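# Move red foam block or yellow sponge to desk

## Task

Check the shelving at the far end of the aisle for a red foam block. If one is there, place it on the desk; if none is there, place the yellow sponge that sits on the coffee table onto the desk. All other items must stay on their own shelf, table or counter, and the coffee table must end up standing upright. The robot must not tip over or finish leaning. The object counts as placed only if it rests on the desk without the robot holding it there.

## Robot and tools

Robot: a Hello Robot Stretch 3 with one arm. It has a two-wheeled base (0.33 m long, 0.34 m wide), a vertical mast carrying a lift, and a telescoping arm that reaches out to the robot's right side. The base has no sideways motion, so you move the gripper forward or back by driving. Spinning in place pivots around the point between the wheels, 0.05 m behind the front edge. With the arm pulled in and the wrist folded, the robot sweeps a 0.28 m radius when turning; an unfolded, level wrist pokes outside that circle.

Frames: the base frame sits on the floor between the drive wheels, x ahead, y to the left, z up. The odometry frame is the base frame as it was when the scene began. hand_pose is reported in the base frame at the fingertip contact point; with all wrist joints at zero its x axis is up, y points back along the arm toward the mast, z toward the robot's rear.

Tool execute_actions: argument actions is a list holding one action or nothing (empty list = just report state and images). An action may contain base, joints, or both, plus optional contact_limits; its motions start at once and may finish separately. base holds exactly one command, both relative to where the base currently is: translate_m (metres, -1 to 1, positive forward) or rotate_rad (radians, -3.2 to 3.2, positive = counter-clockwise/left). joints is a dictionary of absolute targets by name: lift_m 0 to 1.1 (arm height on mast, metres); arm_m 0 to 0.52 (extension, metres); wrist_yaw_rad -1.345 to 4.42 (0 along the arm, positive toward the front, 3.0 folded over the base); wrist_pitch_rad -1.57 to 0.451 (0 level, negative tips fingertips downward); wrist_roll_rad -2.911 to 2.911 (0 = fingers side by side and level); gripper_m -0.089 to 0.179 (bigger = wider; the true fingertip gap is about 0.007 less when nearly shut and 0.025 less when fully open, zero below 0.007); head_pan_rad -3.953 to 1.73 (0 ahead, positive left, -1.57 looks along the arm); head_tilt_rad -1.53 to 0.419 (negative looks down). Completion tolerances: lift and arm ±0.004, wrist yaw and roll ±0.02, pitch ±0.05, gripper ±0.004, head ±0.02. Joints or base you omit may still be driving toward an earlier target. contact_limits accepts only arm_m: an effort percentage (1 to 100) where the arm motion halts with contact_stop (negative sense when retracting); smaller is gentler but too small stops immediately, and it also caps holding force until the next action. cameras picks which images return: head_camera, nav_camera, wrist_camera or all; omitted/null means all, [] means none. Unknown keys, unknown camera names or out-of-range values reject the whole call with no motion. If a result reports a stop, the remaining motion calls in that reply are skipped. One action runs at most 15 s.

Tool wait: seconds from 0 to 10; commands nothing and returns the same state and images. Tool zoom_image: camera plus region [x0, y0, x1, y1] in pixels of that camera's latest full image (origin top-left, at most 504x504). Tool finished_scene: pass scene (an integer) to end it permanently once the goal holds; the reply tells you if it succeeded.

Result lines: joint_positions; base_status and joint_status (done, off_target meaning stopped short and maybe still pushing, contact_stop, time_out, torque_fault; after the last three the old target is dropped). on_its_own covers uncommanded things; its "held at" is a held target, not the actual position. base_odometry counts wheel rotation (slip counts as motion), heading -3.142 to 3.142 positive left; turned_by_wheels and turned_by_imu give rotation since the prior result. base_tilt in degrees, forward/right positive, with a fixed bias up to about 4 degrees. motor_effort is percent of max, positive toward higher values, bracketed number = peak in the last action; readings have sizeable fixed and random errors. Wheel effort positive means pushing forward. lidar_m: 12 sectors of 30 degrees, first straight ahead then counter-clockwise (4th left, 7th behind, 10th right), in a plane 0.17 m up, range 0.15 to 12 m, '-' = nothing; misses glass, thin legs, tabletops, and is partly blocked by the mast and by robot parts when the lift is low. wrist_depth_mm (45 to 1000) and head_depth_mm (280 to 4000, image sideways) are 7x7 median depth grids from top-left. The pictures line lists images in order. Camera calibration (K, distortion, T_world_to_cam mapping base frame to camera) is given; changed poses are reported per result.

Arm and lift halt and go limp on firm contact; a limp lift may sag under load or be pushed up by closing fingers on a surface. Base, wrist and head never stop on contact. A wrist servo pushed hard for seconds shuts off for 10 s (torque_fault). Base runs fast (0.30 m/s, 1.9 rad/s) only when stowed: lift below 0.30, arm below 0.03, wrist yaw above 2.54; else 0.10 m/s and 0.63 rad/s.

Gripping: command gripper_m under the object's width; release with at least 0.02 above the touch value. Readings don't confirm a hold, so check the cameras. Folding or unfolding the wrist is safe only with lift 0.32 to 0.95, pitch -0.4, roll near 0; folded, the lift may go to 0.25. With yaw below -0.4 keep pitch at -0.5 or lower.

Avoid: pushing into immovable things with the gripper above roughly 0.45 m (tipping risk, worse with raised limits or repeated pushes); driving while the gripper is hooked on something; snagging furniture, especially reversing. If leaning, back off in small steps, free the gripper, and lower the lift to about 0.2. Avoid drops, slams, hard hits, knocking objects off, or upsetting the coffee table. Loose objects may get nudged occasionally. The robot holds its last command while you think.

Each tool is called after "Request:" as name(argument=value, ...) on one line, values as JSON.

## Session

Request:
execute_actions(actions=[])

Scene clock: 0.00 s.
base_odometry: x=+0.000 y=+0.000 heading=+0.000 (m, m, rad; odometry frame)
turned_by_wheels: +0.000 (rad since the last result)
turned_by_imu: +0.000 (rad since the last result)
base_tilt: forward=+0.6 right=+0.9 (deg)
lidar_m: 1.49 1.20 1.16 1.27 1.85 1.05 1.44 1.63 2.55 1.86 1.57 1.49
head_depth_mm: 1792 1813 1821 1840 1852 1433 1434 / 1895 1937 1948 1965 1980 1437 1982 / 2012 2087 2091 2111 2145 2145 2113 / 1932 2002 2012 1994 2008 2008 1978 / 1735 1743 1751 1742 1758 1758 1751 / 1545 1552 1549 1548 1539 1534 1552 / 1358 1351 1346 1353 1363 1371 1367
base_status: not commanded
joint_positions: lift_m=+0.378 arm_m=+0.002 wrist_yaw_rad=+3.047 wrist_pitch_rad=-0.562 wrist_roll_rad=-0.018 gripper_m=+0.037 head_pan_rad=+0.016 head_tilt_rad=+0.007
joint_status: not commanded
motor_effort: left_wheel=+0 right_wheel=-1 lift_m=+24 arm_m=+0 wrist_yaw_rad=+1 wrist_pitch_rad=+3 wrist_roll_rad=+0 gripper_m=+0 head_pan_rad=+2 head_tilt_rad=+1 (%)
hand_pose: x=-0.0020 y=+0.0565 z=+0.3598 quat_wxyz=(+0.227, +0.682, +0.166, +0.676) (m; base frame)
wrist_depth_mm: - - - - - - 919 / - - - - - - 997 / 916 934 - 925 940 923 925 / 746 751 743 750 756 769 763 / 630 636 628 635 664 648 646 / 549 569 - - 557 553 559 / 483 - - - 487 492 487
pictures: head_camera (sideways: a quarter turn clockwise sets it upright), nav_camera (sideways: a quarter turn counterclockwise sets it upright), wrist_camera
Images, in order (width x height): head_camera 896x504, nav_camera 672x504, wrist_camera 644x364.

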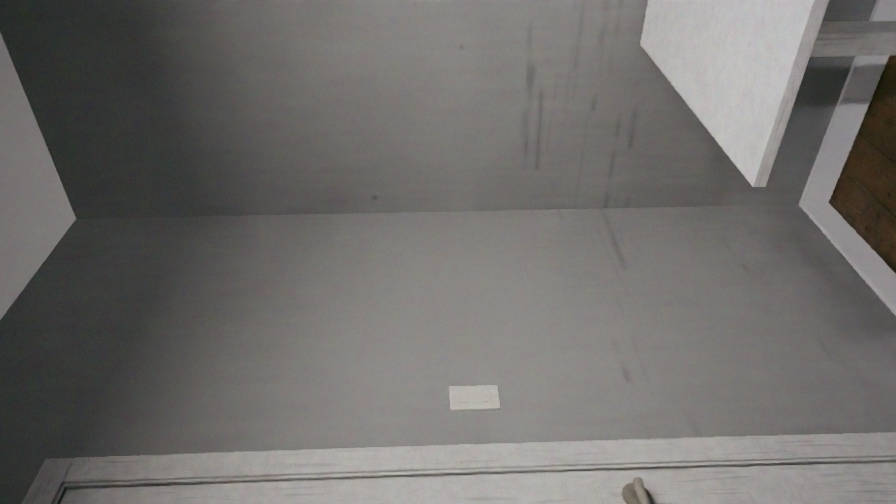

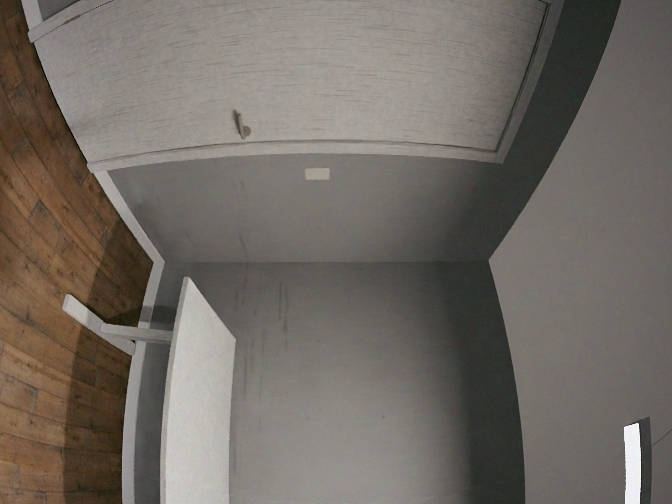

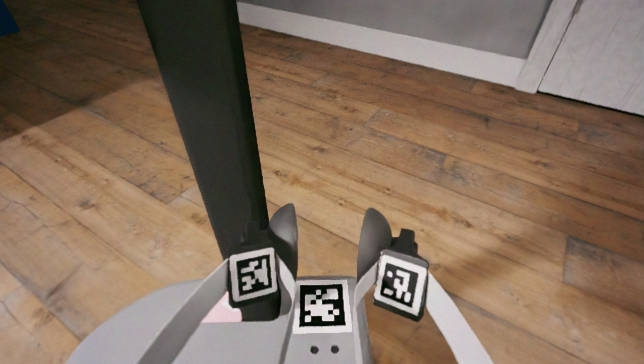

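Request:
execute_actions(actions=[{"joints":{"head_pan_rad":-2.2,"head_tilt_rad":-0.5}}], cameras=["head_camera","nav_camera"])

Request:
execute_actions(actions=[{"joints":{"head_pan_rad":1.7}}], cameras=["nav_camera"])

Scene clock: 3.23 s.
base_odometry: x=+0.000 y=+0.000 heading=+0.000 (m, m, rad; odometry frame)
turned_by_wheels: +0.000 (rad since the last result)
turned_by_imu: +0.000 (rad since the last result)
base_tilt: forward=+0.7 right=+0.7 (deg)
lidar_m: 1.49 1.20 1.17 1.27 1.85 1.05 1.44 1.62 2.55 1.86 1.57 1.49
head_depth_mm: 2232 2450 2707 2538 1920 1537 1288 / 2232 2446 2728 2544 1927 1552 1293 / 2229 2445 2701 2585 1957 1558 1303 / 2228 2426 2702 2589 1967 1570 1307 / 2243 2425 2681 2606 1963 1573 1309 / 2219 2408 2680 2661 1991 1579 1312 / 2200 2428 2657 2679 2002 1583 1326
base_status: not commanded
joint_positions: lift_m=+0.378 arm_m=+0.002 wrist_yaw_rad=+3.047 wrist_pitch_rad=-0.562 wrist_roll_rad=-0.018 gripper_m=+0.037 head_pan_rad=-2.193 head_tilt_rad=-0.494
joint_status: all done
motor_effort: left_wheel=+0(0) right_wheel=-1(1) lift_m=+24(23) arm_m=-1(0) wrist_yaw_rad=+0(1) wrist_pitch_rad=+3(3) wrist_roll_rad=+0(0) gripper_m=-1(1) head_pan_rad=-1(27) head_tilt_rad=-2(20) (%)
hand_pose: x=-0.0020 y=+0.0565 z=+0.3598 quat_wxyz=(+0.227, +0.682, +0.166, +0.676) (m; base frame)
wrist_depth_mm: - - - - - - 946 / - - - - - - - / 915 917 - 913 934 922 921 / 749 753 738 751 767 762 765 / 630 632 640 641 657 643 641 / 548 568 - - 558 560 555 / 484 - - - 492 492 495
pictures: head_camera (sideways: a quarter turn clockwise sets it upright), nav_camera (sideways: a quarter turn counterclockwise sets it upright)
camera_calibration (this result's frames):
head_camera: T_world_to_cam=[[0.298098, 0.394044, -0.869406, 1.15271], [0.823576, -0.566629, 0.0255685, -0.0313966], [-0.482556, -0.723644, -0.493436, 0.60343], [0, 0, 0, 1]] pos_world=[-0.0265745, -0.0353407, 1.30073]
nav_camera: T_world_to_cam=[[-0.279521, -0.340019, 0.897917, -1.12322], [-0.794048, 0.607615, -0.0170979, 0.0794432], [-0.539774, -0.717768, -0.439832, 0.539583], [0, 0, 0, 1]] pos_world=[0.0403716, -0.0428906, 1.24724]
Images, in order (width x height): head_camera 896x504, nav_camera 672x504.

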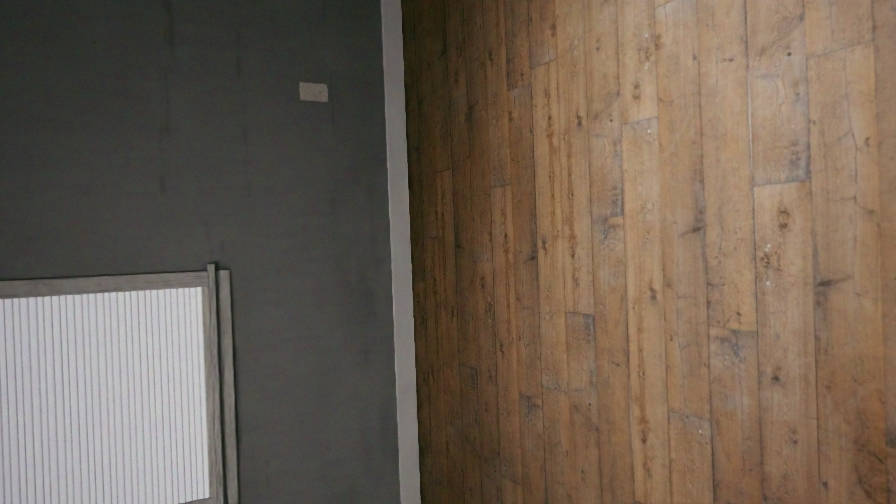

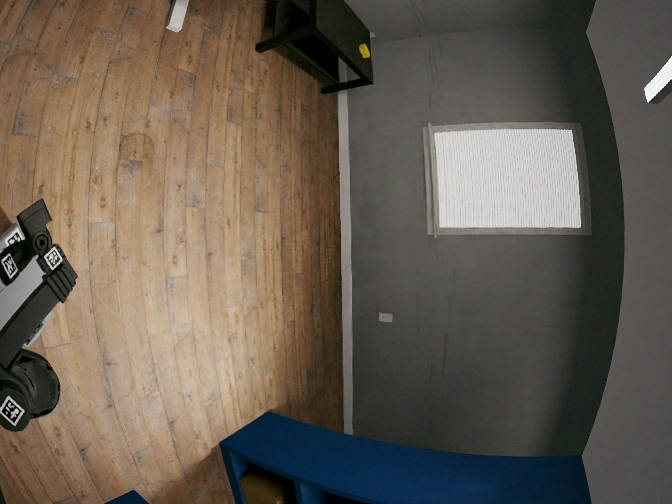

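Scene clock: 5.47 s.
base_odometry: x=+0.000 y=+0.000 heading=+0.000 (m, m, rad; odometry frame)
turned_by_wheels: +0.000 (rad since the last result)
turned_by_imu: +0.000 (rad since the last result)
base_tilt: forward=+0.6 right=+0.7 (deg)
lidar_m: 1.49 1.20 1.16 1.27 1.85 1.05 1.44 1.63 2.55 1.86 1.57 1.49
head_depth_mm: 1088 1169 1272 1387 1520 1534 1291 / 1170 1261 1378 1521 1679 1545 1298 / 1260 1373 1502 1676 1823 1566 1302 / 1369 1495 1674 1865 1951 1565 1308 / 1493 1654 1869 2129 1979 1575 1311 / 1641 1837 2079 2404 1977 1619 - / 1834 2076 2346 2590 - - -
base_status: not commanded
joint_positions: lift_m=+0.378 arm_m=+0.002 wrist_yaw_rad=+3.047 wrist_pitch_rad=-0.562 wrist_roll_rad=-0.018 gripper_m=+0.037 head_pan_rad=+1.693 head_tilt_rad=-0.494
joint_status: all done
motor_effort: left_wheel=+0(0) right_wheel=-1(1) lift_m=+24(24) arm_m=+0(0) wrist_yaw_rad=+0(1) wrist_pitch_rad=+3(4) wrist_roll_rad=+0(0) gripper_m=+1(0) head_pan_rad=+2(30) head_tilt_rad=-1(2) (%)
hand_pose: x=-0.0020 y=+0.0565 z=+0.3598 quat_wxyz=(+0.227, +0.682, +0.166, +0.676) (m; base frame)
wrist_depth_mm: - - - - - - 920 / - - - - - - 996 / 899 915 - 930 924 946 926 / 746 754 736 761 765 758 766 / 624 634 640 637 663 641 651 / 545 558 - - 557 560 555 / 484 - - - 486 489 488
pictures: nav_camera (sideways: a quarter turn counterclockwise sets it upright)
camera_calibration (this result's frames):
nav_camera: T_world_to_cam=[[-0.0245832, 0.439484, 0.897914, -1.12477], [0.995738, 0.0906305, -0.0170977, 0.0685251], [-0.0888925, 0.893666, -0.439839, 0.536842], [0, 0, 0, 1]] pos_world=[-0.0481623, 0.00835062, 1.24724]
Images, in order (width x height): nav_camera 672x504.

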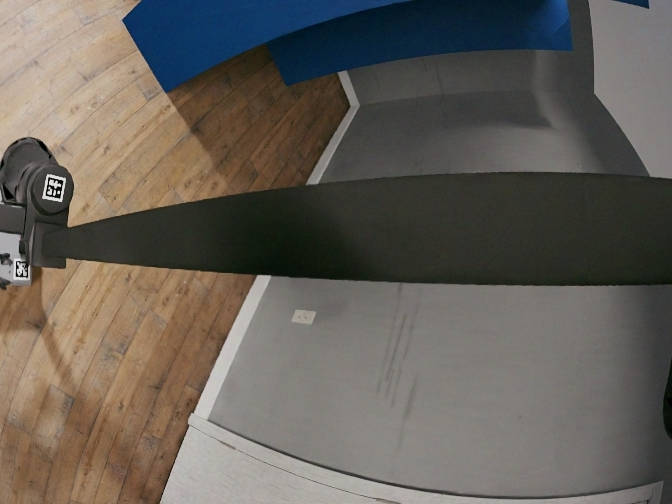

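Request:
execute_actions(actions=[{"joints":{"head_pan_rad":-3.3,"head_tilt_rad":-0.3}}], cameras=["head_camera","nav_camera"])

Scene clock: 10.87 s.
base_odometry: x=+0.000 y=+0.000 heading=+0.000 (m, m, rad; odometry frame)
turned_by_wheels: +0.000 (rad since the last result)
turned_by_imu: +0.000 (rad since the last result)
base_tilt: forward=+0.6 right=+0.7 (deg)
lidar_m: 1.49 1.20 1.16 1.27 1.85 1.05 1.44 1.62 2.55 1.86 1.57 1.49
head_depth_mm: 880 928 984 1046 1113 1195 1293 / 916 969 1030 1096 1179 1273 1367 / 2571 2777 2911 2981 2292 1734 1448 / 1966 2080 2235 2393 2429 1882 1492 / 1890 2072 2035 2321 2077 1891 1497 / 1444 2062 1550 2167 1782 1728 1506 / 1317 1309 1385 1492 1647 1770 1511
base_status: not commanded
joint_positions: lift_m=+0.378 arm_m=+0.002 wrist_yaw_rad=+3.047 wrist_pitch_rad=-0.562 wrist_roll_rad=-0.018 gripper_m=+0.037 head_pan_rad=-3.293 head_tilt_rad=-0.310
joint_status: all done
motor_effort: left_wheel=+0(0) right_wheel=-1(1) lift_m=+24(25) arm_m=+0(0) wrist_yaw_rad=+0(1) wrist_pitch_rad=+3(3) wrist_roll_rad=+0(0) gripper_m=+0(0) head_pan_rad=-2(30) head_tilt_rad=+3(14) (%)
hand_pose: x=-0.0020 y=+0.0565 z=+0.3598 quat_wxyz=(+0.227, +0.682, +0.166, +0.676) (m; base frame)
wrist_depth_mm: - - - - - - 913 / - - - - - - - / 916 922 - 938 933 937 943 / 755 738 739 751 759 758 758 / 622 629 637 634 663 643 640 / 548 568 - - 560 558 558 / 485 - - - 489 489 491
pictures: head_camera (sideways: a quarter turn clockwise sets it upright), nav_camera (sideways: a quarter turn counterclockwise sets it upright)
camera_calibration (this result's frames):
head_camera: T_world_to_cam=[[0.321136, -0.0617567, -0.945017, 1.25122], [-0.127117, -0.991652, 0.0216073, -0.020446], [-0.938463, 0.113189, -0.326306, 0.388724], [0, 0, 0, 1]] pos_world=[-0.0396098, 0.012997, 1.30971]
nav_camera: T_world_to_cam=[[-0.260323, 0.0690605, 0.963049, -1.20835], [0.177727, 0.983822, -0.0225086, 0.0805642], [-0.949023, 0.1653, -0.268386, 0.31896], [0, 0, 0, 1]] pos_world=[-0.0261802, -0.0485355, 1.25112]
Images, in order (width x height): head_camera 896x504, nav_camera 672x504.

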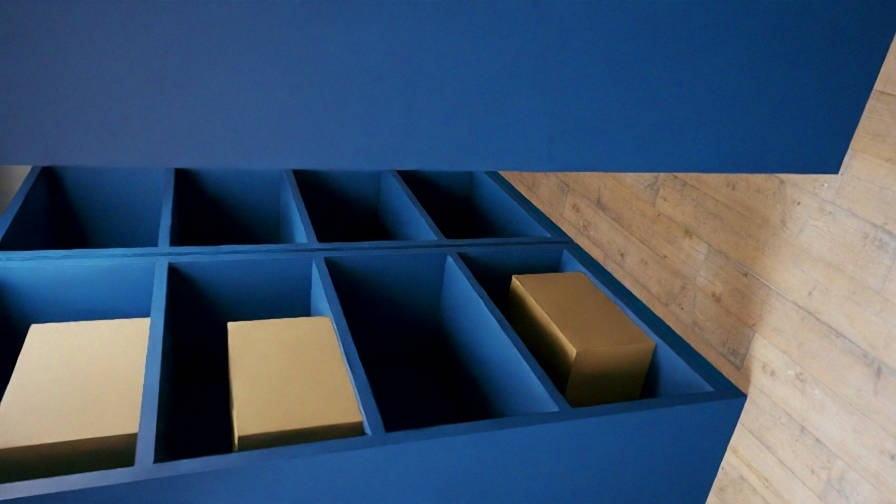

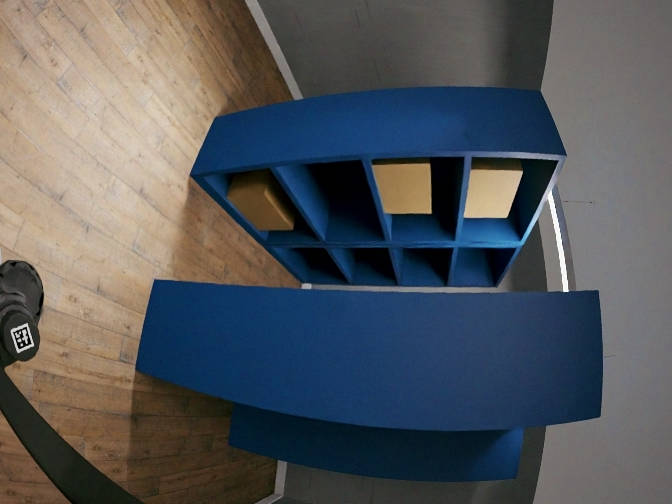

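Request:
execute_actions(actions=[{"base":{"rotate_rad":-2.7},"joints":{"head_pan_rad":0,"head_tilt_rad":-0.4}}], cameras=[])

Request:
execute_actions(actions=[{"base":{"translate_m":0.85}}], cameras=[])

Request:
execute_actions(actions=[{"base":{"rotate_rad":-0.44}}], cameras=["head_camera","nav_camera"])

Scene clock: 19.07 s.
base_odometry: x=+0.000 y=+0.000 heading=-2.700 (m, m, rad; odometry frame)
turned_by_wheels: -2.700 (rad since the last result)
turned_by_imu: -2.735 (rad since the last result)
base_tilt: forward=+0.7 right=+0.8 (deg)
lidar_m: 1.47 2.55 1.86 1.56 1.85 1.48 1.22 1.16 1.24 1.68 1.05 1.09
head_depth_mm: 1212 1299 1408 1705 1872 1689 1371 / 1341 1425 1529 1643 1776 1693 1388 / 2661 2849 3050 1922 2043 1700 1387 / 2627 2787 3049 3092 2230 1716 1398 / 2468 2655 2836 3009 2237 1735 1401 / 2341 2501 2687 2858 2242 1727 1406 / 2240 2360 2520 2710 2269 1744 1413
base_status: done
joint_positions: lift_m=+0.378 arm_m=+0.002 wrist_yaw_rad=+3.047 wrist_pitch_rad=-0.562 wrist_roll_rad=-0.018 gripper_m=+0.037 head_pan_rad=-0.007 head_tilt_rad=-0.395
joint_status: all done
motor_effort: left_wheel=+1(4) right_wheel=-3(7) lift_m=+24(24) arm_m=+0(1) wrist_yaw_rad=+1(1) wrist_pitch_rad=+3(3) wrist_roll_rad=+0(0) gripper_m=+0(1) head_pan_rad=+3(31) head_tilt_rad=-1(10) (%)
hand_pose: x=-0.0020 y=+0.0565 z=+0.3598 quat_wxyz=(+0.227, +0.682, +0.166, +0.676) (m; base frame)
wrist_depth_mm: - - - - - - - / - - - - - - - / 897 924 - 946 924 932 931 / 740 748 734 767 754 762 759 / 632 632 639 638 669 646 642 / 546 563 - - 554 558 558 / 485 - - - 491 496 496
pictures: none
No camera images: the call's "cameras" was empty. Leave "cameras" out to get every camera's image.

Scene clock: 28.80 s.
base_odometry: x=-0.768 y=-0.363 heading=-2.700 (m, m, rad; odometry frame)
turned_by_wheels: +0.000 (rad since the last result)
turned_by_imu: -0.002 (rad since the last result)
base_tilt: forward=+0.7 right=+0.8 (deg)
lidar_m: 0.87 1.82 1.89 1.80 2.28 2.20 1.98 1.92 0.89 0.71 1.11 0.67
head_depth_mm: 687 725 768 817 875 941 1015 / 1999 818 878 944 1015 1110 1212 / 1953 2101 2288 2482 2208 1709 1392 / 1834 1981 2120 2302 2234 1715 1396 / 1737 1860 2001 2156 2240 1713 1409 / 1655 1751 1886 2033 2127 1728 1411 / 1570 1666 1784 1905 2023 1737 1417
base_status: done
joint_positions: lift_m=+0.378 arm_m=+0.002 wrist_yaw_rad=+3.047 wrist_pitch_rad=-0.562 wrist_roll_rad=-0.018 gripper_m=+0.037 head_pan_rad=-0.007 head_tilt_rad=-0.395
joint_status: not commanded
motor_effort: left_wheel=+1(6) right_wheel=-3(5) lift_m=+24(24) arm_m=-1(0) wrist_yaw_rad=+1(1) wrist_pitch_rad=+3(3) wrist_roll_rad=+0(0) gripper_m=-1(0) head_pan_rad=+2(3) head_tilt_rad=-1(1) (%)
hand_pose: x=-0.0020 y=+0.0565 z=+0.3598 quat_wxyz=(+0.227, +0.682, +0.166, +0.676) (m; base frame)
wrist_depth_mm: - - - - - - - / - - - - - - - / 901 903 - 929 926 949 928 / 745 742 733 762 753 759 762 / 633 637 632 639 661 642 647 / 551 563 - - 551 553 555 / 486 - - - 483 488 493
pictures: none
No camera images: the call's "cameras" was empty. Leave "cameras" out to get every camera's image.

Scene clock: 30.47 s.
base_odometry: x=-0.768 y=-0.363 heading=-3.140 (m, m, rad; odometry frame)
turned_by_wheels: -0.440 (rad since the last result)
turned_by_imu: -0.445 (rad since the last result)
base_tilt: forward=+0.8 right=+0.7 (deg)
lidar_m: 0.67 1.86 1.82 1.93 2.27 1.83 2.20 1.94 1.92 0.82 0.72 0.95
head_depth_mm: 1224 802 849 1539 1339 1458 1375 / 541 583 635 694 777 965 1244 / 571 614 666 723 796 881 987 / 609 658 715 783 870 972 1102 / 651 707 774 855 958 1083 1246 / 700 763 845 945 2009 1676 1402 / 1895 2038 2219 2345 2269 1733 1413
base_status: done
joint_positions: lift_m=+0.378 arm_m=+0.002 wrist_yaw_rad=+3.047 wrist_pitch_rad=-0.562 wrist_roll_rad=-0.018 gripper_m=+0.037 head_pan_rad=-0.007 head_tilt_rad=-0.395
joint_status: not commanded
motor_effort: left_wheel=+2(6) right_wheel=-3(8) lift_m=+24(23) arm_m=-1(1) wrist_yaw_rad=+0(1) wrist_pitch_rad=+3(3) wrist_roll_rad=+0(0) gripper_m=+0(1) head_pan_rad=+2(2) head_tilt_rad=-1(1) (%)
hand_pose: x=-0.0020 y=+0.0565 z=+0.3598 quat_wxyz=(+0.227, +0.682, +0.166, +0.676) (m; base frame)
wrist_depth_mm: - - - - - - - / - - - - - - - / 916 912 - 907 926 926 951 / 740 749 726 757 766 758 764 / 629 630 643 632 661 636 645 / 549 565 - - 557 550 553 / 483 - - - 487 492 495
pictures: head_camera (sideways: a quarter turn clockwise sets it upright), nav_camera (sideways: a quarter turn counterclockwise sets it upright)
camera_calibration (this result's frames):
head_camera: T_world_to_cam=[[-0.406086, 0.0155715, -0.913702, 1.21479], [-0.0146518, 0.999615, 0.0235475, -0.0236555], [0.913717, 0.0229497, -0.405702, 0.48075], [0, 0, 0, 1]] pos_world=[0.0536931, -0.00630278, 1.30555]
nav_camera: T_world_to_cam=[[0.348705, -0.0315436, 0.936702, -1.17766], [-0.0364479, -0.999134, -0.0200776, 0.0787034], [0.936524, -0.0271397, -0.349553, 0.413094], [0, 0, 0, 1]] pos_world=[0.0266525, 0.0526988, 1.2491]
Images, in order (width x height): head_camera 896x504, nav_camera 672x504.

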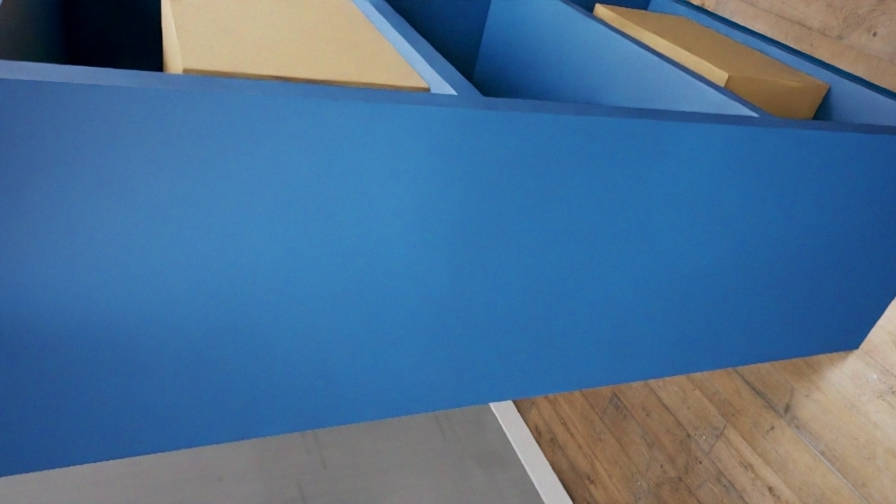

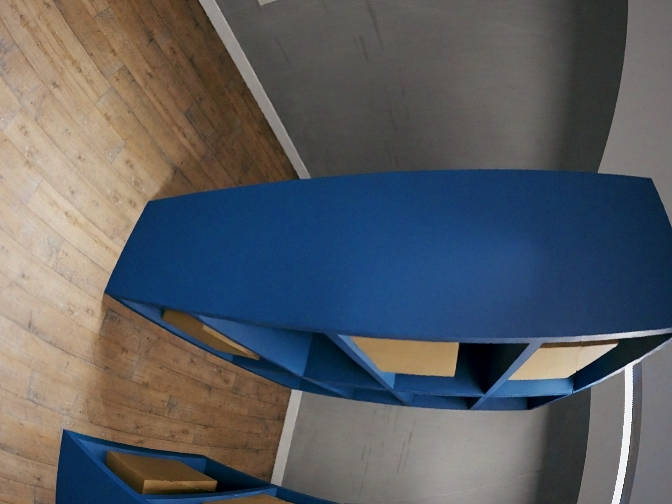

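Request:
execute_actions(actions=[{"base":{"rotate_rad":1.5}}], cameras=[])

Request:
execute_actions(actions=[{"base":{"translate_m":0.5},"joints":{"head_pan_rad":-1.3}}], cameras=["head_camera","nav_camera"])

Scene clock: 36.10 s.
base_odometry: x=-0.768 y=-0.363 heading=-1.640 (m, m, rad; odometry frame)
turned_by_wheels: +1.500 (rad since the last result)
turned_by_imu: +1.519 (rad since the last result)
base_tilt: forward=+0.9 right=+0.8 (deg)
lidar_m: 1.89 1.80 1.83 2.21 1.97 1.92 0.87 0.72 1.04 0.67 0.88 1.82
head_depth_mm: 1565 1666 1771 1938 2044 1689 1382 / 1635 1757 1881 2071 2136 1691 1389 / 1720 1852 1995 2175 2205 1698 1393 / 1816 1956 2150 2370 2224 1705 1396 / 1931 2091 2305 2516 2250 1720 1400 / 2067 2243 2463 2754 2254 1724 1406 / 2194 2393 2684 2458 2268 1736 1414
base_status: done
joint_positions: lift_m=+0.378 arm_m=+0.002 wrist_yaw_rad=+3.047 wrist_pitch_rad=-0.562 wrist_roll_rad=-0.018 gripper_m=+0.037 head_pan_rad=-0.007 head_tilt_rad=-0.395
joint_status: not commanded
motor_effort: left_wheel=-1(4) right_wheel=+1(7) lift_m=+24(24) arm_m=+0(0) wrist_yaw_rad=+1(0) wrist_pitch_rad=+3(3) wrist_roll_rad=+0(0) gripper_m=+0(1) head_pan_rad=+3(2) head_tilt_rad=-1(2) (%)
hand_pose: x=-0.0020 y=+0.0565 z=+0.3598 quat_wxyz=(+0.227, +0.682, +0.166, +0.676) (m; base frame)
wrist_depth_mm: - - - - - - - / - - - - - - - / 905 924 - 928 925 937 940 / 746 752 742 756 750 758 764 / 630 632 638 638 669 638 646 / 545 562 - - 552 558 554 / 483 - - - 492 490 493
pictures: none
No camera images: the call's "cameras" was empty. Leave "cameras" out to get every camera's image.

Scene clock: 42.33 s.
base_odometry: x=-0.803 y=-0.862 heading=-1.640 (m, m, rad; odometry frame)
turned_by_wheels: +0.000 (rad since the last result)
turned_by_imu: -0.001 (rad since the last result)
base_tilt: forward=+0.6 right=+0.8 (deg)
lidar_m: 1.44 1.78 1.44 1.64 2.29 2.33 1.23 1.17 0.87 0.90 1.44 1.39
head_depth_mm: 2284 2482 2805 2920 2201 1685 1378 / 2030 2209 2420 2628 2187 1693 1382 / 1839 1974 2156 2344 2213 1692 1388 / 1661 1775 1913 2079 2135 1703 1390 / 1513 1623 1729 1864 1997 1725 1413 / 1404 1490 1590 1693 1813 1734 1410 / 1306 1377 1457 1546 1659 1677 1413
base_status: done
joint_positions: lift_m=+0.378 arm_m=+0.002 wrist_yaw_rad=+3.047 wrist_pitch_rad=-0.562 wrist_roll_rad=-0.018 gripper_m=+0.037 head_pan_rad=-1.293 head_tilt_rad=-0.395
joint_status: all done
motor_effort: left_wheel=-1(4) right_wheel=+1(7) lift_m=+24(24) arm_m=+0(1) wrist_yaw_rad=+0(1) wrist_pitch_rad=+3(4) wrist_roll_rad=+0(0) gripper_m=+0(0) head_pan_rad=-2(32) head_tilt_rad=-2(1) (%)
hand_pose: x=-0.0020 y=+0.0565 z=+0.3598 quat_wxyz=(+0.227, +0.682, +0.166, +0.676) (m; base frame)
wrist_depth_mm: - - - - - - - / - - - - - - - / 921 912 - 938 928 935 939 / 747 754 739 762 759 744 768 / 635 632 641 642 658 644 646 / 550 571 - - 555 554 558 / 484 - - - 492 496 493
pictures: head_camera (sideways: a quarter turn clockwise sets it upright), nav_camera (sideways: a quarter turn counterclockwise sets it upright)
camera_calibration (this result's frames):
head_camera: T_world_to_cam=[[-0.0992932, 0.394197, -0.913646, 1.21284], [0.955153, 0.295175, 0.0235505, -0.0295752], [0.278969, -0.870334, -0.405827, 0.484785], [0, 0, 0, 1]] pos_world=[0.0134361, -0.0474453, 1.30555]
nav_camera: T_world_to_cam=[[0.0678295, -0.343626, 0.936654, -1.17589], [-0.969061, -0.246002, -0.0200735, 0.0843871], [0.237317, -0.906313, -0.349681, 0.417526], [0, 0, 0, 1]] pos_world=[0.0624499, -0.00489581, 1.24909]
Images, in order (width x height): head_camera 896x504, nav_camera 672x504.

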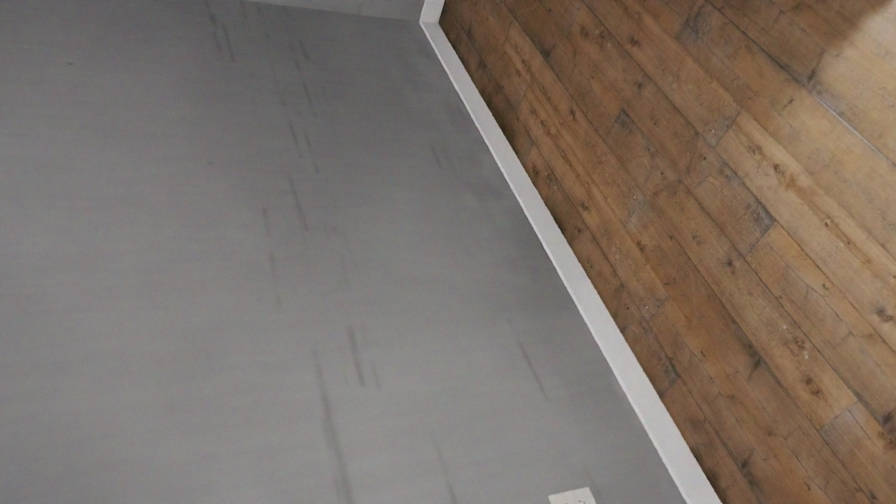

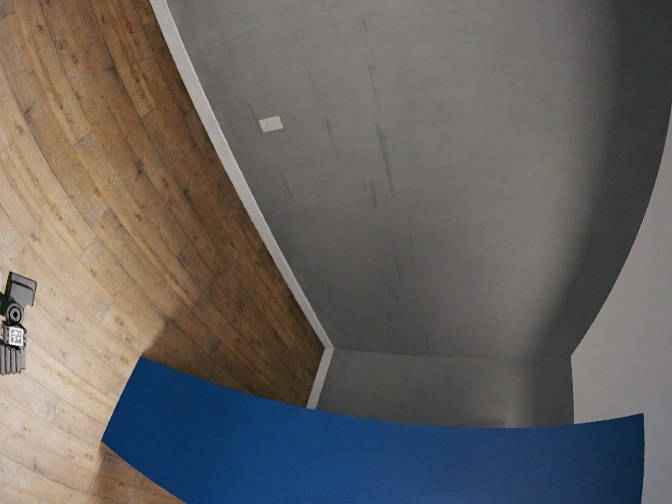

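Request:
execute_actions(actions=[{"base":{"translate_m":-0.95},"joints":{"head_pan_rad":-1.5}}], cameras=["head_camera","nav_camera"])

Scene clock: 54.37 s.
base_odometry: x=-0.737 y=+0.086 heading=-1.640 (m, m, rad; odometry frame)
turned_by_wheels: +0.000 (rad since the last result)
turned_by_imu: +0.003 (rad since the last result)
base_tilt: forward=+0.8 right=+0.7 (deg)
lidar_m: 2.29 2.16 2.09 2.14 1.59 1.54 0.56 0.41 0.39 0.95 0.75 2.21
head_depth_mm: 1924 2075 2253 2417 2173 1692 1381 / 1599 2101 2359 2060 2058 1703 1382 / 1221 1334 1418 1559 1674 1640 1390 / 1105 1365 1098 1658 1425 1426 1392 / 1055 959 960 1671 1313 1292 1326 / 1021 846 844 1481 1318 1091 1285 / 989 757 784 815 836 917 1089
base_status: done
joint_positions: lift_m=+0.378 arm_m=+0.002 wrist_yaw_rad=+3.047 wrist_pitch_rad=-0.562 wrist_roll_rad=-0.018 gripper_m=+0.037 head_pan_rad=-1.493 head_tilt_rad=-0.395
joint_status: all done
motor_effort: left_wheel=+0(5) right_wheel=+2(4) lift_m=+24(24) arm_m=-1(0) wrist_yaw_rad=+1(1) wrist_pitch_rad=+3(4) wrist_roll_rad=+0(0) gripper_m=+0(0) head_pan_rad=-2(12) head_tilt_rad=-1(0) (%)
hand_pose: x=-0.0020 y=+0.0565 z=+0.3598 quat_wxyz=(+0.227, +0.682, +0.166, +0.676) (m; base frame)
wrist_depth_mm: - - - - - - - / - - - - - - - / 914 913 - 917 921 927 945 / 742 745 734 760 756 772 767 / 634 639 635 640 660 649 641 / 553 562 - - 557 555 560 / 483 - - - 489 493 493
pictures: head_camera (sideways: a quarter turn clockwise sets it upright), nav_camera (sideways: a quarter turn counterclockwise sets it upright)
camera_calibration (this result's frames):
head_camera: T_world_to_cam=[[-0.0189935, 0.406066, -0.913646, 1.21235], [0.994757, 0.0995176, 0.0235505, -0.0298168], [0.100487, -0.908409, -0.405827, 0.485874], [0, 0, 0, 1]] pos_world=[0.00386332, -0.047957, 1.30555]
nav_camera: T_world_to_cam=[[-0.00179543, -0.350252, 0.936654, -1.17546], [-0.998618, -0.0485621, -0.0200735, 0.0845674], [0.0525167, -0.935396, -0.349681, 0.418654], [0, 0, 0, 1]] pos_world=[0.0603538, -0.015994, 1.24909]
Images, in order (width x height): head_camera 896x504, nav_camera 672x504.

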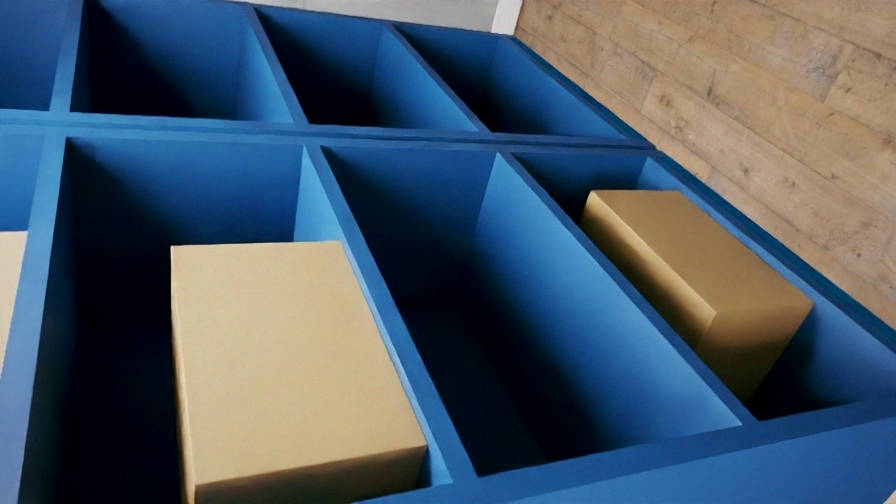

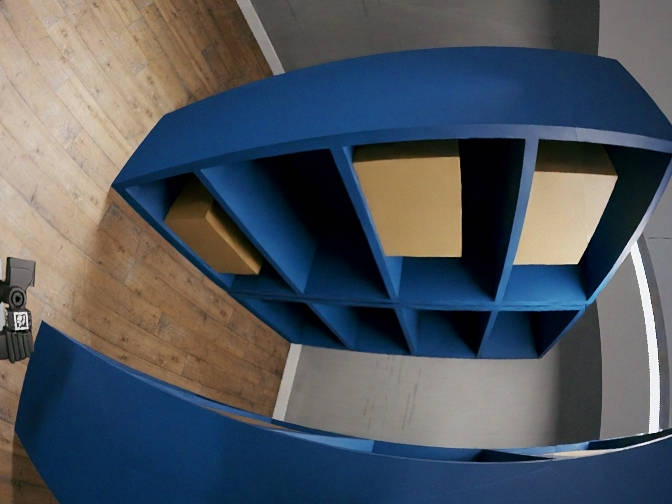

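Request:
execute_actions(actions=[{"base":{"translate_m":-0.3}}], cameras=[])

Request:
execute_actions(actions=[{"base":{"rotate_rad":-1.45},"joints":{"head_pan_rad":0}}], cameras=["head_camera","nav_camera"])

Scene clock: 60.87 s.
base_odometry: x=-0.717 y=+0.385 heading=-1.640 (m, m, rad; odometry frame)
turned_by_wheels: +0.000 (rad since the last result)
turned_by_imu: +0.001 (rad since the last result)
base_tilt: forward=+0.8 right=+0.7 (deg)
lidar_m: 2.56 2.30 2.29 1.78 1.33 1.28 1.33 0.25 0.24 0.25 0.35 0.98
head_depth_mm: - - - - - - 293 / - - - - - 292 320 / - - - - 291 316 354 / - - - 289 313 350 397 / - - 288 309 346 392 452 / - 287 306 342 393 1386 1407 / 980 990 1046 1653 1331 1334 1349
base_status: done
joint_positions: lift_m=+0.378 arm_m=+0.002 wrist_yaw_rad=+3.047 wrist_pitch_rad=-0.562 wrist_roll_rad=-0.018 gripper_m=+0.037 head_pan_rad=-1.493 head_tilt_rad=-0.395
joint_status: not commanded
motor_effort: left_wheel=-1(5) right_wheel=+2(2) lift_m=+24(24) arm_m=+0(0) wrist_yaw_rad=+0(0) wrist_pitch_rad=+3(3) wrist_roll_rad=+0(0) gripper_m=-1(1) head_pan_rad=-3(2) head_tilt_rad=-1(1) (%)
hand_pose: x=-0.0020 y=+0.0565 z=+0.3598 quat_wxyz=(+0.227, +0.682, +0.166, +0.676) (m; base frame)
wrist_depth_mm: - - - - - - - / - - - - - - - / 886 918 - 930 934 936 940 / 751 749 733 757 766 755 762 / 630 633 642 641 667 643 643 / 547 566 - - 560 562 554 / 488 - - - 489 494 491
pictures: none
No camera images: the call's "cameras" was empty. Leave "cameras" out to get every camera's image.

Scene clock: 64.10 s.
base_odometry: x=-0.717 y=+0.385 heading=-3.090 (m, m, rad; odometry frame)
turned_by_wheels: -1.450 (rad since the last result)
turned_by_imu: -1.469 (rad since the last result)
base_tilt: forward=+0.7 right=+0.8 (deg)
lidar_m: 0.26 0.93 2.47 2.67 2.29 2.28 1.60 1.29 1.28 1.38 0.25 0.24
head_depth_mm: - - - - - - 290 / - - - - - 289 313 / - - - - 289 312 349 / - - - 289 310 347 394 / - - 288 309 346 392 453 / - 288 308 346 1267 1386 1391 / 1112 992 1043 1626 1335 1362 1343
base_status: done
joint_positions: lift_m=+0.378 arm_m=+0.002 wrist_yaw_rad=+3.047 wrist_pitch_rad=-0.562 wrist_roll_rad=-0.018 gripper_m=+0.037 head_pan_rad=-0.007 head_tilt_rad=-0.395
joint_status: all done
motor_effort: left_wheel=+2(5) right_wheel=-3(7) lift_m=+24(24) arm_m=-1(0) wrist_yaw_rad=+0(1) wrist_pitch_rad=+3(3) wrist_roll_rad=+0(0) gripper_m=+0(0) head_pan_rad=+2(31) head_tilt_rad=-1(1) (%)
hand_pose: x=-0.0020 y=+0.0565 z=+0.3598 quat_wxyz=(+0.227, +0.682, +0.166, +0.676) (m; base frame)
wrist_depth_mm: - - - - - - - / - - - - - - - / 911 904 - 933 930 911 890 / 742 749 743 753 757 755 778 / 639 634 634 653 665 641 640 / 545 566 - - 559 551 565 / 484 - - - 491 487 494
pictures: head_camera (sideways: a quarter turn clockwise sets it upright), nav_camera (sideways: a quarter turn counterclockwise sets it upright)
camera_calibration (this result's frames):
head_camera: T_world_to_cam=[[-0.406211, 0.0155975, -0.913646, 1.21472], [-0.0145869, 0.999616, 0.0235505, -0.0236598], [0.913663, 0.0228937, -0.405827, 0.480913], [0, 0, 0, 1]] pos_world=[0.0536932, -0.00630572, 1.30555]
nav_camera: T_world_to_cam=[[0.348832, -0.031566, 0.936654, -1.1776], [-0.0365124, -0.999132, -0.0200735, 0.0786985], [0.936474, -0.0271972, -0.349681, 0.413262], [0, 0, 0, 1]] pos_world=[0.0266485, 0.0526976, 1.24909]
Images, in order (width x height): head_camera 896x504, nav_camera 672x504.

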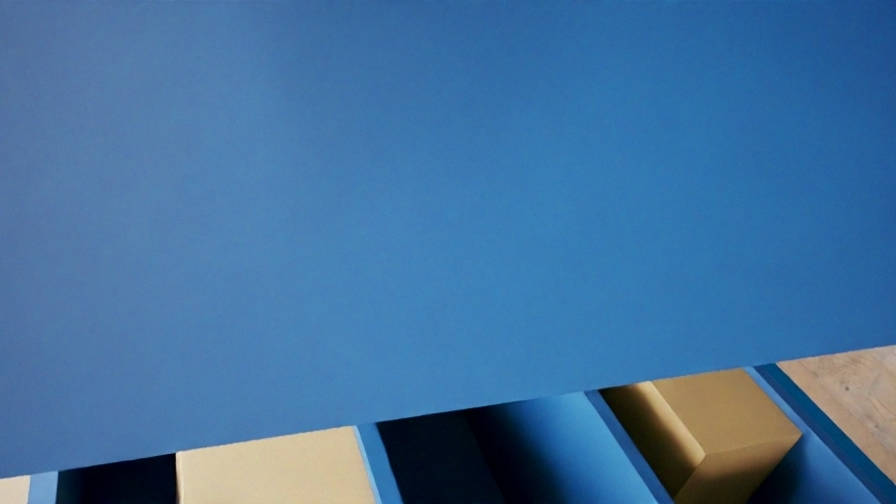

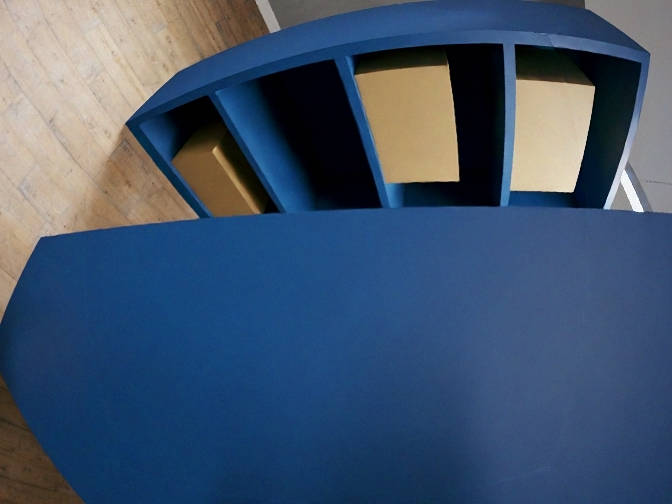

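Request:
execute_actions(actions=[{"base":{"translate_m":-0.2}}], cameras=[])

Request:
execute_actions(actions=[{"base":{"rotate_rad":1.45}}], cameras=[])

Request:
execute_actions(actions=[{"base":{"translate_m":0.42}}], cameras=[])

Request:
execute_actions(actions=[{"base":{"rotate_rad":-1.45},"joints":{"head_tilt_rad":-0.25}}], cameras=["head_camera","nav_camera"])

Scene clock: 70.53 s.
base_odometry: x=-0.517 y=+0.395 heading=-3.090 (m, m, rad; odometry frame)
turned_by_wheels: +0.000 (rad since the last result)
turned_by_imu: +0.001 (rad since the last result)
base_tilt: forward=+0.6 right=+0.6 (deg)
lidar_m: 0.44 1.10 2.59 2.80 2.37 2.11 1.45 1.17 1.16 1.25 1.35 0.40
head_depth_mm: 323 344 368 396 428 466 512 / 343 367 394 427 465 509 565 / 366 393 425 463 508 562 630 / 392 425 462 506 560 628 711 / 423 460 504 560 636 1573 1362 / 1136 1248 1329 1887 1555 1575 1403 / 1095 1181 1188 1727 1459 1590 1406
base_status: done
joint_positions: lift_m=+0.378 arm_m=+0.002 wrist_yaw_rad=+3.047 wrist_pitch_rad=-0.562 wrist_roll_rad=-0.018 gripper_m=+0.037 head_pan_rad=-0.007 head_tilt_rad=-0.395
joint_status: not commanded
motor_effort: left_wheel=+2(3) right_wheel=-2(8) lift_m=+24(24) arm_m=-1(1) wrist_yaw_rad=+0(1) wrist_pitch_rad=+3(3) wrist_roll_rad=+0(0) gripper_m=+0(0) head_pan_rad=+2(2) head_tilt_rad=-1(1) (%)
hand_pose: x=-0.0020 y=+0.0565 z=+0.3598 quat_wxyz=(+0.227, +0.682, +0.166, +0.676) (m; base frame)
wrist_depth_mm: - - - - - - - / - - - - - - - / 910 900 - 924 938 921 938 / 742 747 739 750 759 753 759 / 630 634 639 635 661 642 649 / 552 557 - - 558 555 563 / 482 - - - 488 491 491
pictures: none
No camera images: the call's "cameras" was empty. Leave "cameras" out to get every camera's image.

Scene clock: 73.80 s.
base_odometry: x=-0.517 y=+0.395 heading=-1.640 (m, m, rad; odometry frame)
turned_by_wheels: +1.450 (rad since the last result)
turned_by_imu: +1.469 (rad since the last result)
base_tilt: forward=+0.7 right=+0.7 (deg)
lidar_m: 2.68 2.18 2.10 1.61 1.20 1.16 1.20 1.38 0.40 0.42 0.58 2.58
head_depth_mm: 2265 2420 2574 2766 2182 1670 1389 / 2356 2504 2745 2913 2201 1693 1383 / 2506 2680 2893 2984 2216 1699 1394 / 2634 2823 3107 3171 2240 1713 1402 / 2794 3041 3327 3192 2246 1724 1400 / 2958 3271 3412 3040 2248 1736 1407 / 2929 3103 3115 2721 2256 1739 1409
base_status: done
joint_positions: lift_m=+0.378 arm_m=+0.002 wrist_yaw_rad=+3.047 wrist_pitch_rad=-0.562 wrist_roll_rad=-0.018 gripper_m=+0.037 head_pan_rad=-0.007 head_tilt_rad=-0.395
joint_status: not commanded
motor_effort: left_wheel=-1(4) right_wheel=+2(6) lift_m=+25(24) arm_m=+0(1) wrist_yaw_rad=+1(1) wrist_pitch_rad=+3(3) wrist_roll_rad=+0(0) gripper_m=+2(0) head_pan_rad=+3(3) head_tilt_rad=-1(1) (%)
hand_pose: x=-0.0020 y=+0.0564 z=+0.3598 quat_wxyz=(+0.227, +0.682, +0.166, +0.676) (m; base frame)
wrist_depth_mm: 974 - - - - - - / - - - - - - - / 921 908 - 924 939 941 944 / 747 750 745 753 761 764 765 / 638 626 632 640 663 640 645 / 547 566 - - 555 555 555 / 484 - - - 490 490 491
pictures: none
No camera images: the call's "cameras" was empty. Leave "cameras" out to get every camera's image.

Scene clock: 79.23 s.
base_odometry: x=-0.546 y=-0.024 heading=-1.640 (m, m, rad; odometry frame)
turned_by_wheels: +0.000 (rad since the last result)
turned_by_imu: -0.001 (rad since the last result)
base_tilt: forward=+0.7 right=+0.6 (deg)
lidar_m: 2.32 1.98 1.87 2.01 1.56 1.52 1.58 0.64 0.61 0.93 0.90 2.22
head_depth_mm: 1907 2036 2196 2360 2183 1687 1385 / 2015 2170 2334 2533 2194 1692 1386 / 2135 2288 2504 2672 2217 1697 1389 / 2227 2414 2646 2824 2219 1721 1392 / 2394 2585 2822 3026 2243 1720 1404 / 2544 2743 3049 2745 2248 1726 1411 / 2638 2799 2900 2535 2277 1741 1414
base_status: done
joint_positions: lift_m=+0.378 arm_m=+0.002 wrist_yaw_rad=+3.047 wrist_pitch_rad=-0.562 wrist_roll_rad=-0.018 gripper_m=+0.037 head_pan_rad=-0.007 head_tilt_rad=-0.395
joint_status: not commanded
motor_effort: left_wheel=-1(3) right_wheel=+1(6) lift_m=+24(24) arm_m=-1(1) wrist_yaw_rad=+1(1) wrist_pitch_rad=+4(3) wrist_roll_rad=+0(0) gripper_m=-1(0) head_pan_rad=+2(2) head_tilt_rad=-1(2) (%)
hand_pose: x=-0.0020 y=+0.0564 z=+0.3598 quat_wxyz=(+0.227, +0.682, +0.166, +0.676) (m; base frame)
wrist_depth_mm: - - - - - - - / - - - - - - - / 901 929 - 912 931 920 928 / 745 753 732 752 759 753 762 / 634 642 632 641 663 642 645 / 550 565 - - 550 558 559 / 486 - - - 491 487 490
pictures: none
No camera images: the call's "cameras" was empty. Leave "cameras" out to get every camera's image.

Scene clock: 82.47 s.
base_odometry: x=-0.546 y=-0.024 heading=-3.090 (m, m, rad; odometry frame)
turned_by_wheels: -1.450 (rad since the last result)
turned_by_imu: -1.469 (rad since the last result)
base_tilt: forward=+0.7 right=+0.7 (deg)
lidar_m: 0.90 1.01 2.22 2.41 1.88 2.27 1.92 1.53 1.52 1.65 0.62 0.61
head_depth_mm: 2099 2273 2360 2503 2472 1969 1541 / 1426 1488 1582 1686 1777 1830 1545 / 1109 1505 1262 1746 1635 1551 1507 / 971 1440 1074 1137 1645 1340 1409 / 894 1373 960 994 1477 1062 1139 / 768 810 863 929 1011 1104 1220 / 821 886 957 1041 1146 1268 1425
base_status: done
joint_positions: lift_m=+0.378 arm_m=+0.002 wrist_yaw_rad=+3.047 wrist_pitch_rad=-0.562 wrist_roll_rad=-0.018 gripper_m=+0.037 head_pan_rad=-0.007 head_tilt_rad=-0.260
joint_status: all done
motor_effort: left_wheel=+2(6) right_wheel=-3(7) lift_m=+24(23) arm_m=-1(1) wrist_yaw_rad=+1(1) wrist_pitch_rad=+4(3) wrist_roll_rad=+0(0) gripper_m=+0(0) head_pan_rad=+2(3) head_tilt_rad=+4(14) (%)
hand_pose: x=-0.0020 y=+0.0564 z=+0.3598 quat_wxyz=(+0.227, +0.682, +0.166, +0.676) (m; base frame)
wrist_depth_mm: - - - - - - - / - - - - - - - / 901 897 - 923 927 927 955 / 748 741 739 754 753 760 767 / 635 624 629 642 667 644 639 / 547 562 - - 552 563 561 / 490 - - - 493 490 487
pictures: head_camera (sideways: a quarter turn clockwise sets it upright), nav_camera (sideways: a quarter turn counterclockwise sets it upright)
camera_calibration (this result's frames):
head_camera: T_world_to_cam=[[-0.279595, 0.0146456, -0.960006, 1.27446], [-0.0177218, 0.999635, 0.0204115, -0.0195579], [0.959954, 0.02272, -0.279233, 0.31588], [0, 0, 0, 1]] pos_world=[0.0527573, -0.00629136, 1.3121]
nav_camera: T_world_to_cam=[[0.219644, -0.0306055, 0.9751, -1.22703], [-0.0333807, -0.999158, -0.0238416, 0.0835889], [0.975009, -0.0273128, -0.220481, 0.244872], [0, 0, 0, 1]] pos_world=[0.033548, 0.0526527, 1.25246]
Images, in order (width x height): head_camera 896x504, nav_camera 672x504.

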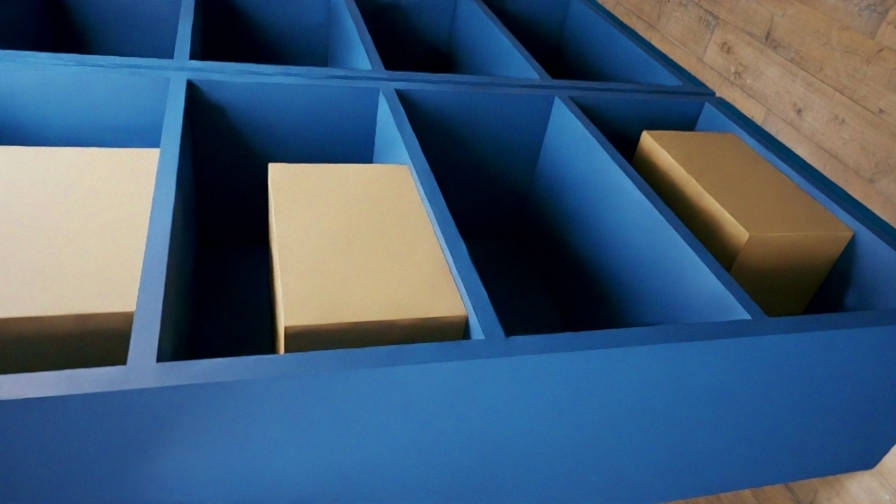

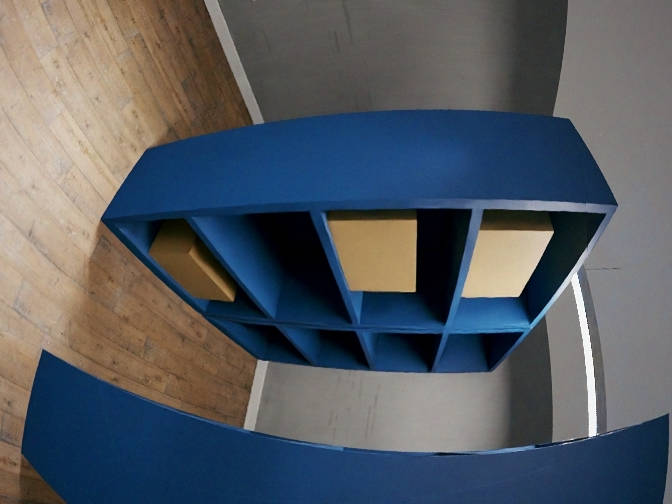

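Request:
execute_actions(actions=[{"base":{"rotate_rad":-0.5}}], cameras=[])

Request:
execute_actions(actions=[{"base":{"translate_m":0.6}}], cameras=["head_camera","nav_camera"])

Scene clock: 86.40 s.
base_odometry: x=-0.546 y=-0.024 heading=+2.693 (m, m, rad; odometry frame)
turned_by_wheels: -0.500 (rad since the last result)
turned_by_imu: -0.506 (rad since the last result)
base_tilt: forward=+0.7 right=+0.7 (deg)
lidar_m: 0.61 0.90 1.03 2.23 2.43 1.87 2.06 1.87 1.53 1.52 1.66 0.62
head_depth_mm: 486 512 540 572 607 647 693 / 493 520 548 581 617 660 706 / 503 530 559 595 632 676 726 / 2234 2351 2481 2650 2724 1993 1560 / 2255 2365 2510 2629 2650 2026 1575 / 2224 2328 2445 2313 1817 1835 1586 / 1400 1457 1538 1639 1673 1496 1437
base_status: done
joint_positions: lift_m=+0.378 arm_m=+0.002 wrist_yaw_rad=+3.047 wrist_pitch_rad=-0.562 wrist_roll_rad=-0.018 gripper_m=+0.037 head_pan_rad=-0.007 head_tilt_rad=-0.260
joint_status: not commanded
motor_effort: left_wheel=+2(5) right_wheel=-3(7) lift_m=+23(24) arm_m=-1(1) wrist_yaw_rad=+1(1) wrist_pitch_rad=+3(4) wrist_roll_rad=+0(0) gripper_m=+0(0) head_pan_rad=+3(2) head_tilt_rad=+3(3) (%)
hand_pose: x=-0.0020 y=+0.0564 z=+0.3598 quat_wxyz=(+0.227, +0.682, +0.166, +0.676) (m; base frame)
wrist_depth_mm: - - - - - - 879 / - - - - - - 861 / 912 925 - 921 934 931 846 / 747 755 742 759 756 768 764 / 641 634 643 642 664 651 646 / 552 567 - - 559 551 561 / 486 - - - 490 487 495
pictures: none
No camera images: the call's "cameras" was empty. Leave "cameras" out to get every camera's image.

Scene clock: 93.47 s.
base_odometry: x=-1.087 y=+0.236 heading=+2.693 (m, m, rad; odometry frame)
turned_by_wheels: +0.000 (rad since the last result)
turned_by_imu: -0.172 (rad since the last result)
base_tilt: forward=+0.8 right=+0.8 (deg)
lidar_m: 0.25 0.87 0.69 0.58 2.21 2.45 2.42 2.30 1.67 0.21 0.15 0.25
head_depth_mm: 413 825 871 917 666 480 378 / 406 826 873 916 670 483 379 / 400 826 871 913 674 486 392 / 1659 1737 1850 1948 2084 1947 1526 / 1686 1765 1857 1995 2106 2027 1584 / 1675 1758 1870 1986 2096 2046 1585 / 1677 1760 1839 1938 2046 1948 1589
base_status: done
joint_positions: lift_m=+0.378 arm_m=+0.002 wrist_yaw_rad=+3.060 wrist_pitch_rad=-0.564 wrist_roll_rad=-0.017 gripper_m=+0.037 head_pan_rad=-0.005 head_tilt_rad=-0.254
joint_status: not commanded
motor_effort: left_wheel=+3(16) right_wheel=+18(60) lift_m=+24(25) arm_m=+0(0) wrist_yaw_rad=-9(13) wrist_pitch_rad=+4(4) wrist_roll_rad=+0(0) gripper_m=+0(1) head_pan_rad=+2(2) head_tilt_rad=+1(4) (%)
hand_pose: x=-0.0047 y=+0.0564 z=+0.3593 quat_wxyz=(+0.223, +0.680, +0.171, +0.677) (m; base frame)
wrist_depth_mm: - - - - - 647 634 / - - - - 949 705 713 / 901 935 - 848 802 785 791 / 756 747 752 746 750 762 761 / 633 636 632 639 661 645 650 / 557 566 - - 555 553 558 / 481 - - - 485 489 492
pictures: head_camera (sideways: a quarter turn clockwise sets it upright), nav_camera (sideways: a quarter turn counterclockwise sets it upright)
camera_calibration (this result's frames):
head_camera: T_world_to_cam=[[-0.273104, 0.0141512, -0.96188, 1.27687], [-0.0195024, 0.999605, 0.0202435, -0.0193285], [0.961787, 0.0242875, -0.27272, 0.307392], [0, 0, 0, 1]] pos_world=[0.0526972, -0.0062143, 1.31242]
nav_camera: T_world_to_cam=[[0.213078, -0.0302092, 0.976568, -1.22891], [-0.0315764, -0.999213, -0.02402, 0.0838103], [0.976525, -0.0257184, -0.213864, 0.236251], [0, 0, 0, 1]] pos_world=[0.0337959, 0.0526959, 1.25265]
Images, in order (width x height): head_camera 896x504, nav_camera 672x504.

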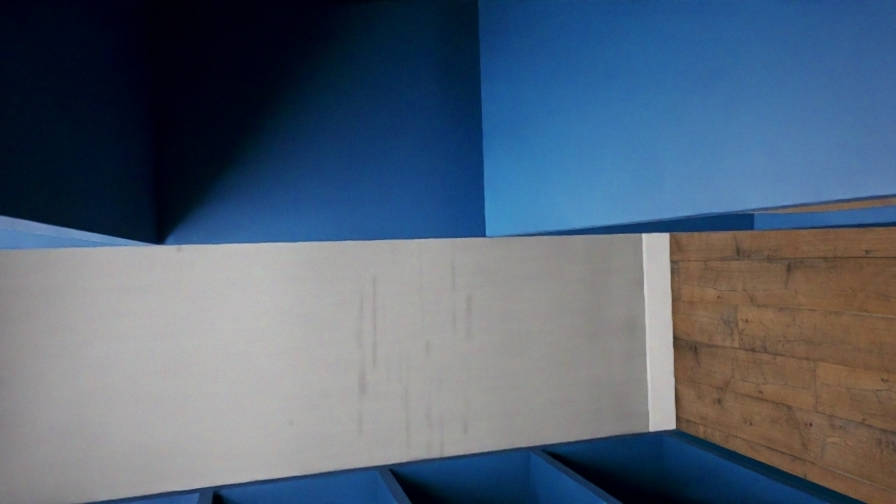

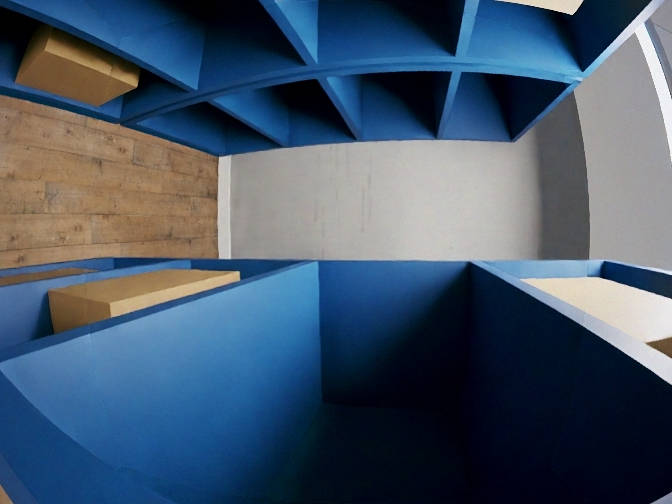

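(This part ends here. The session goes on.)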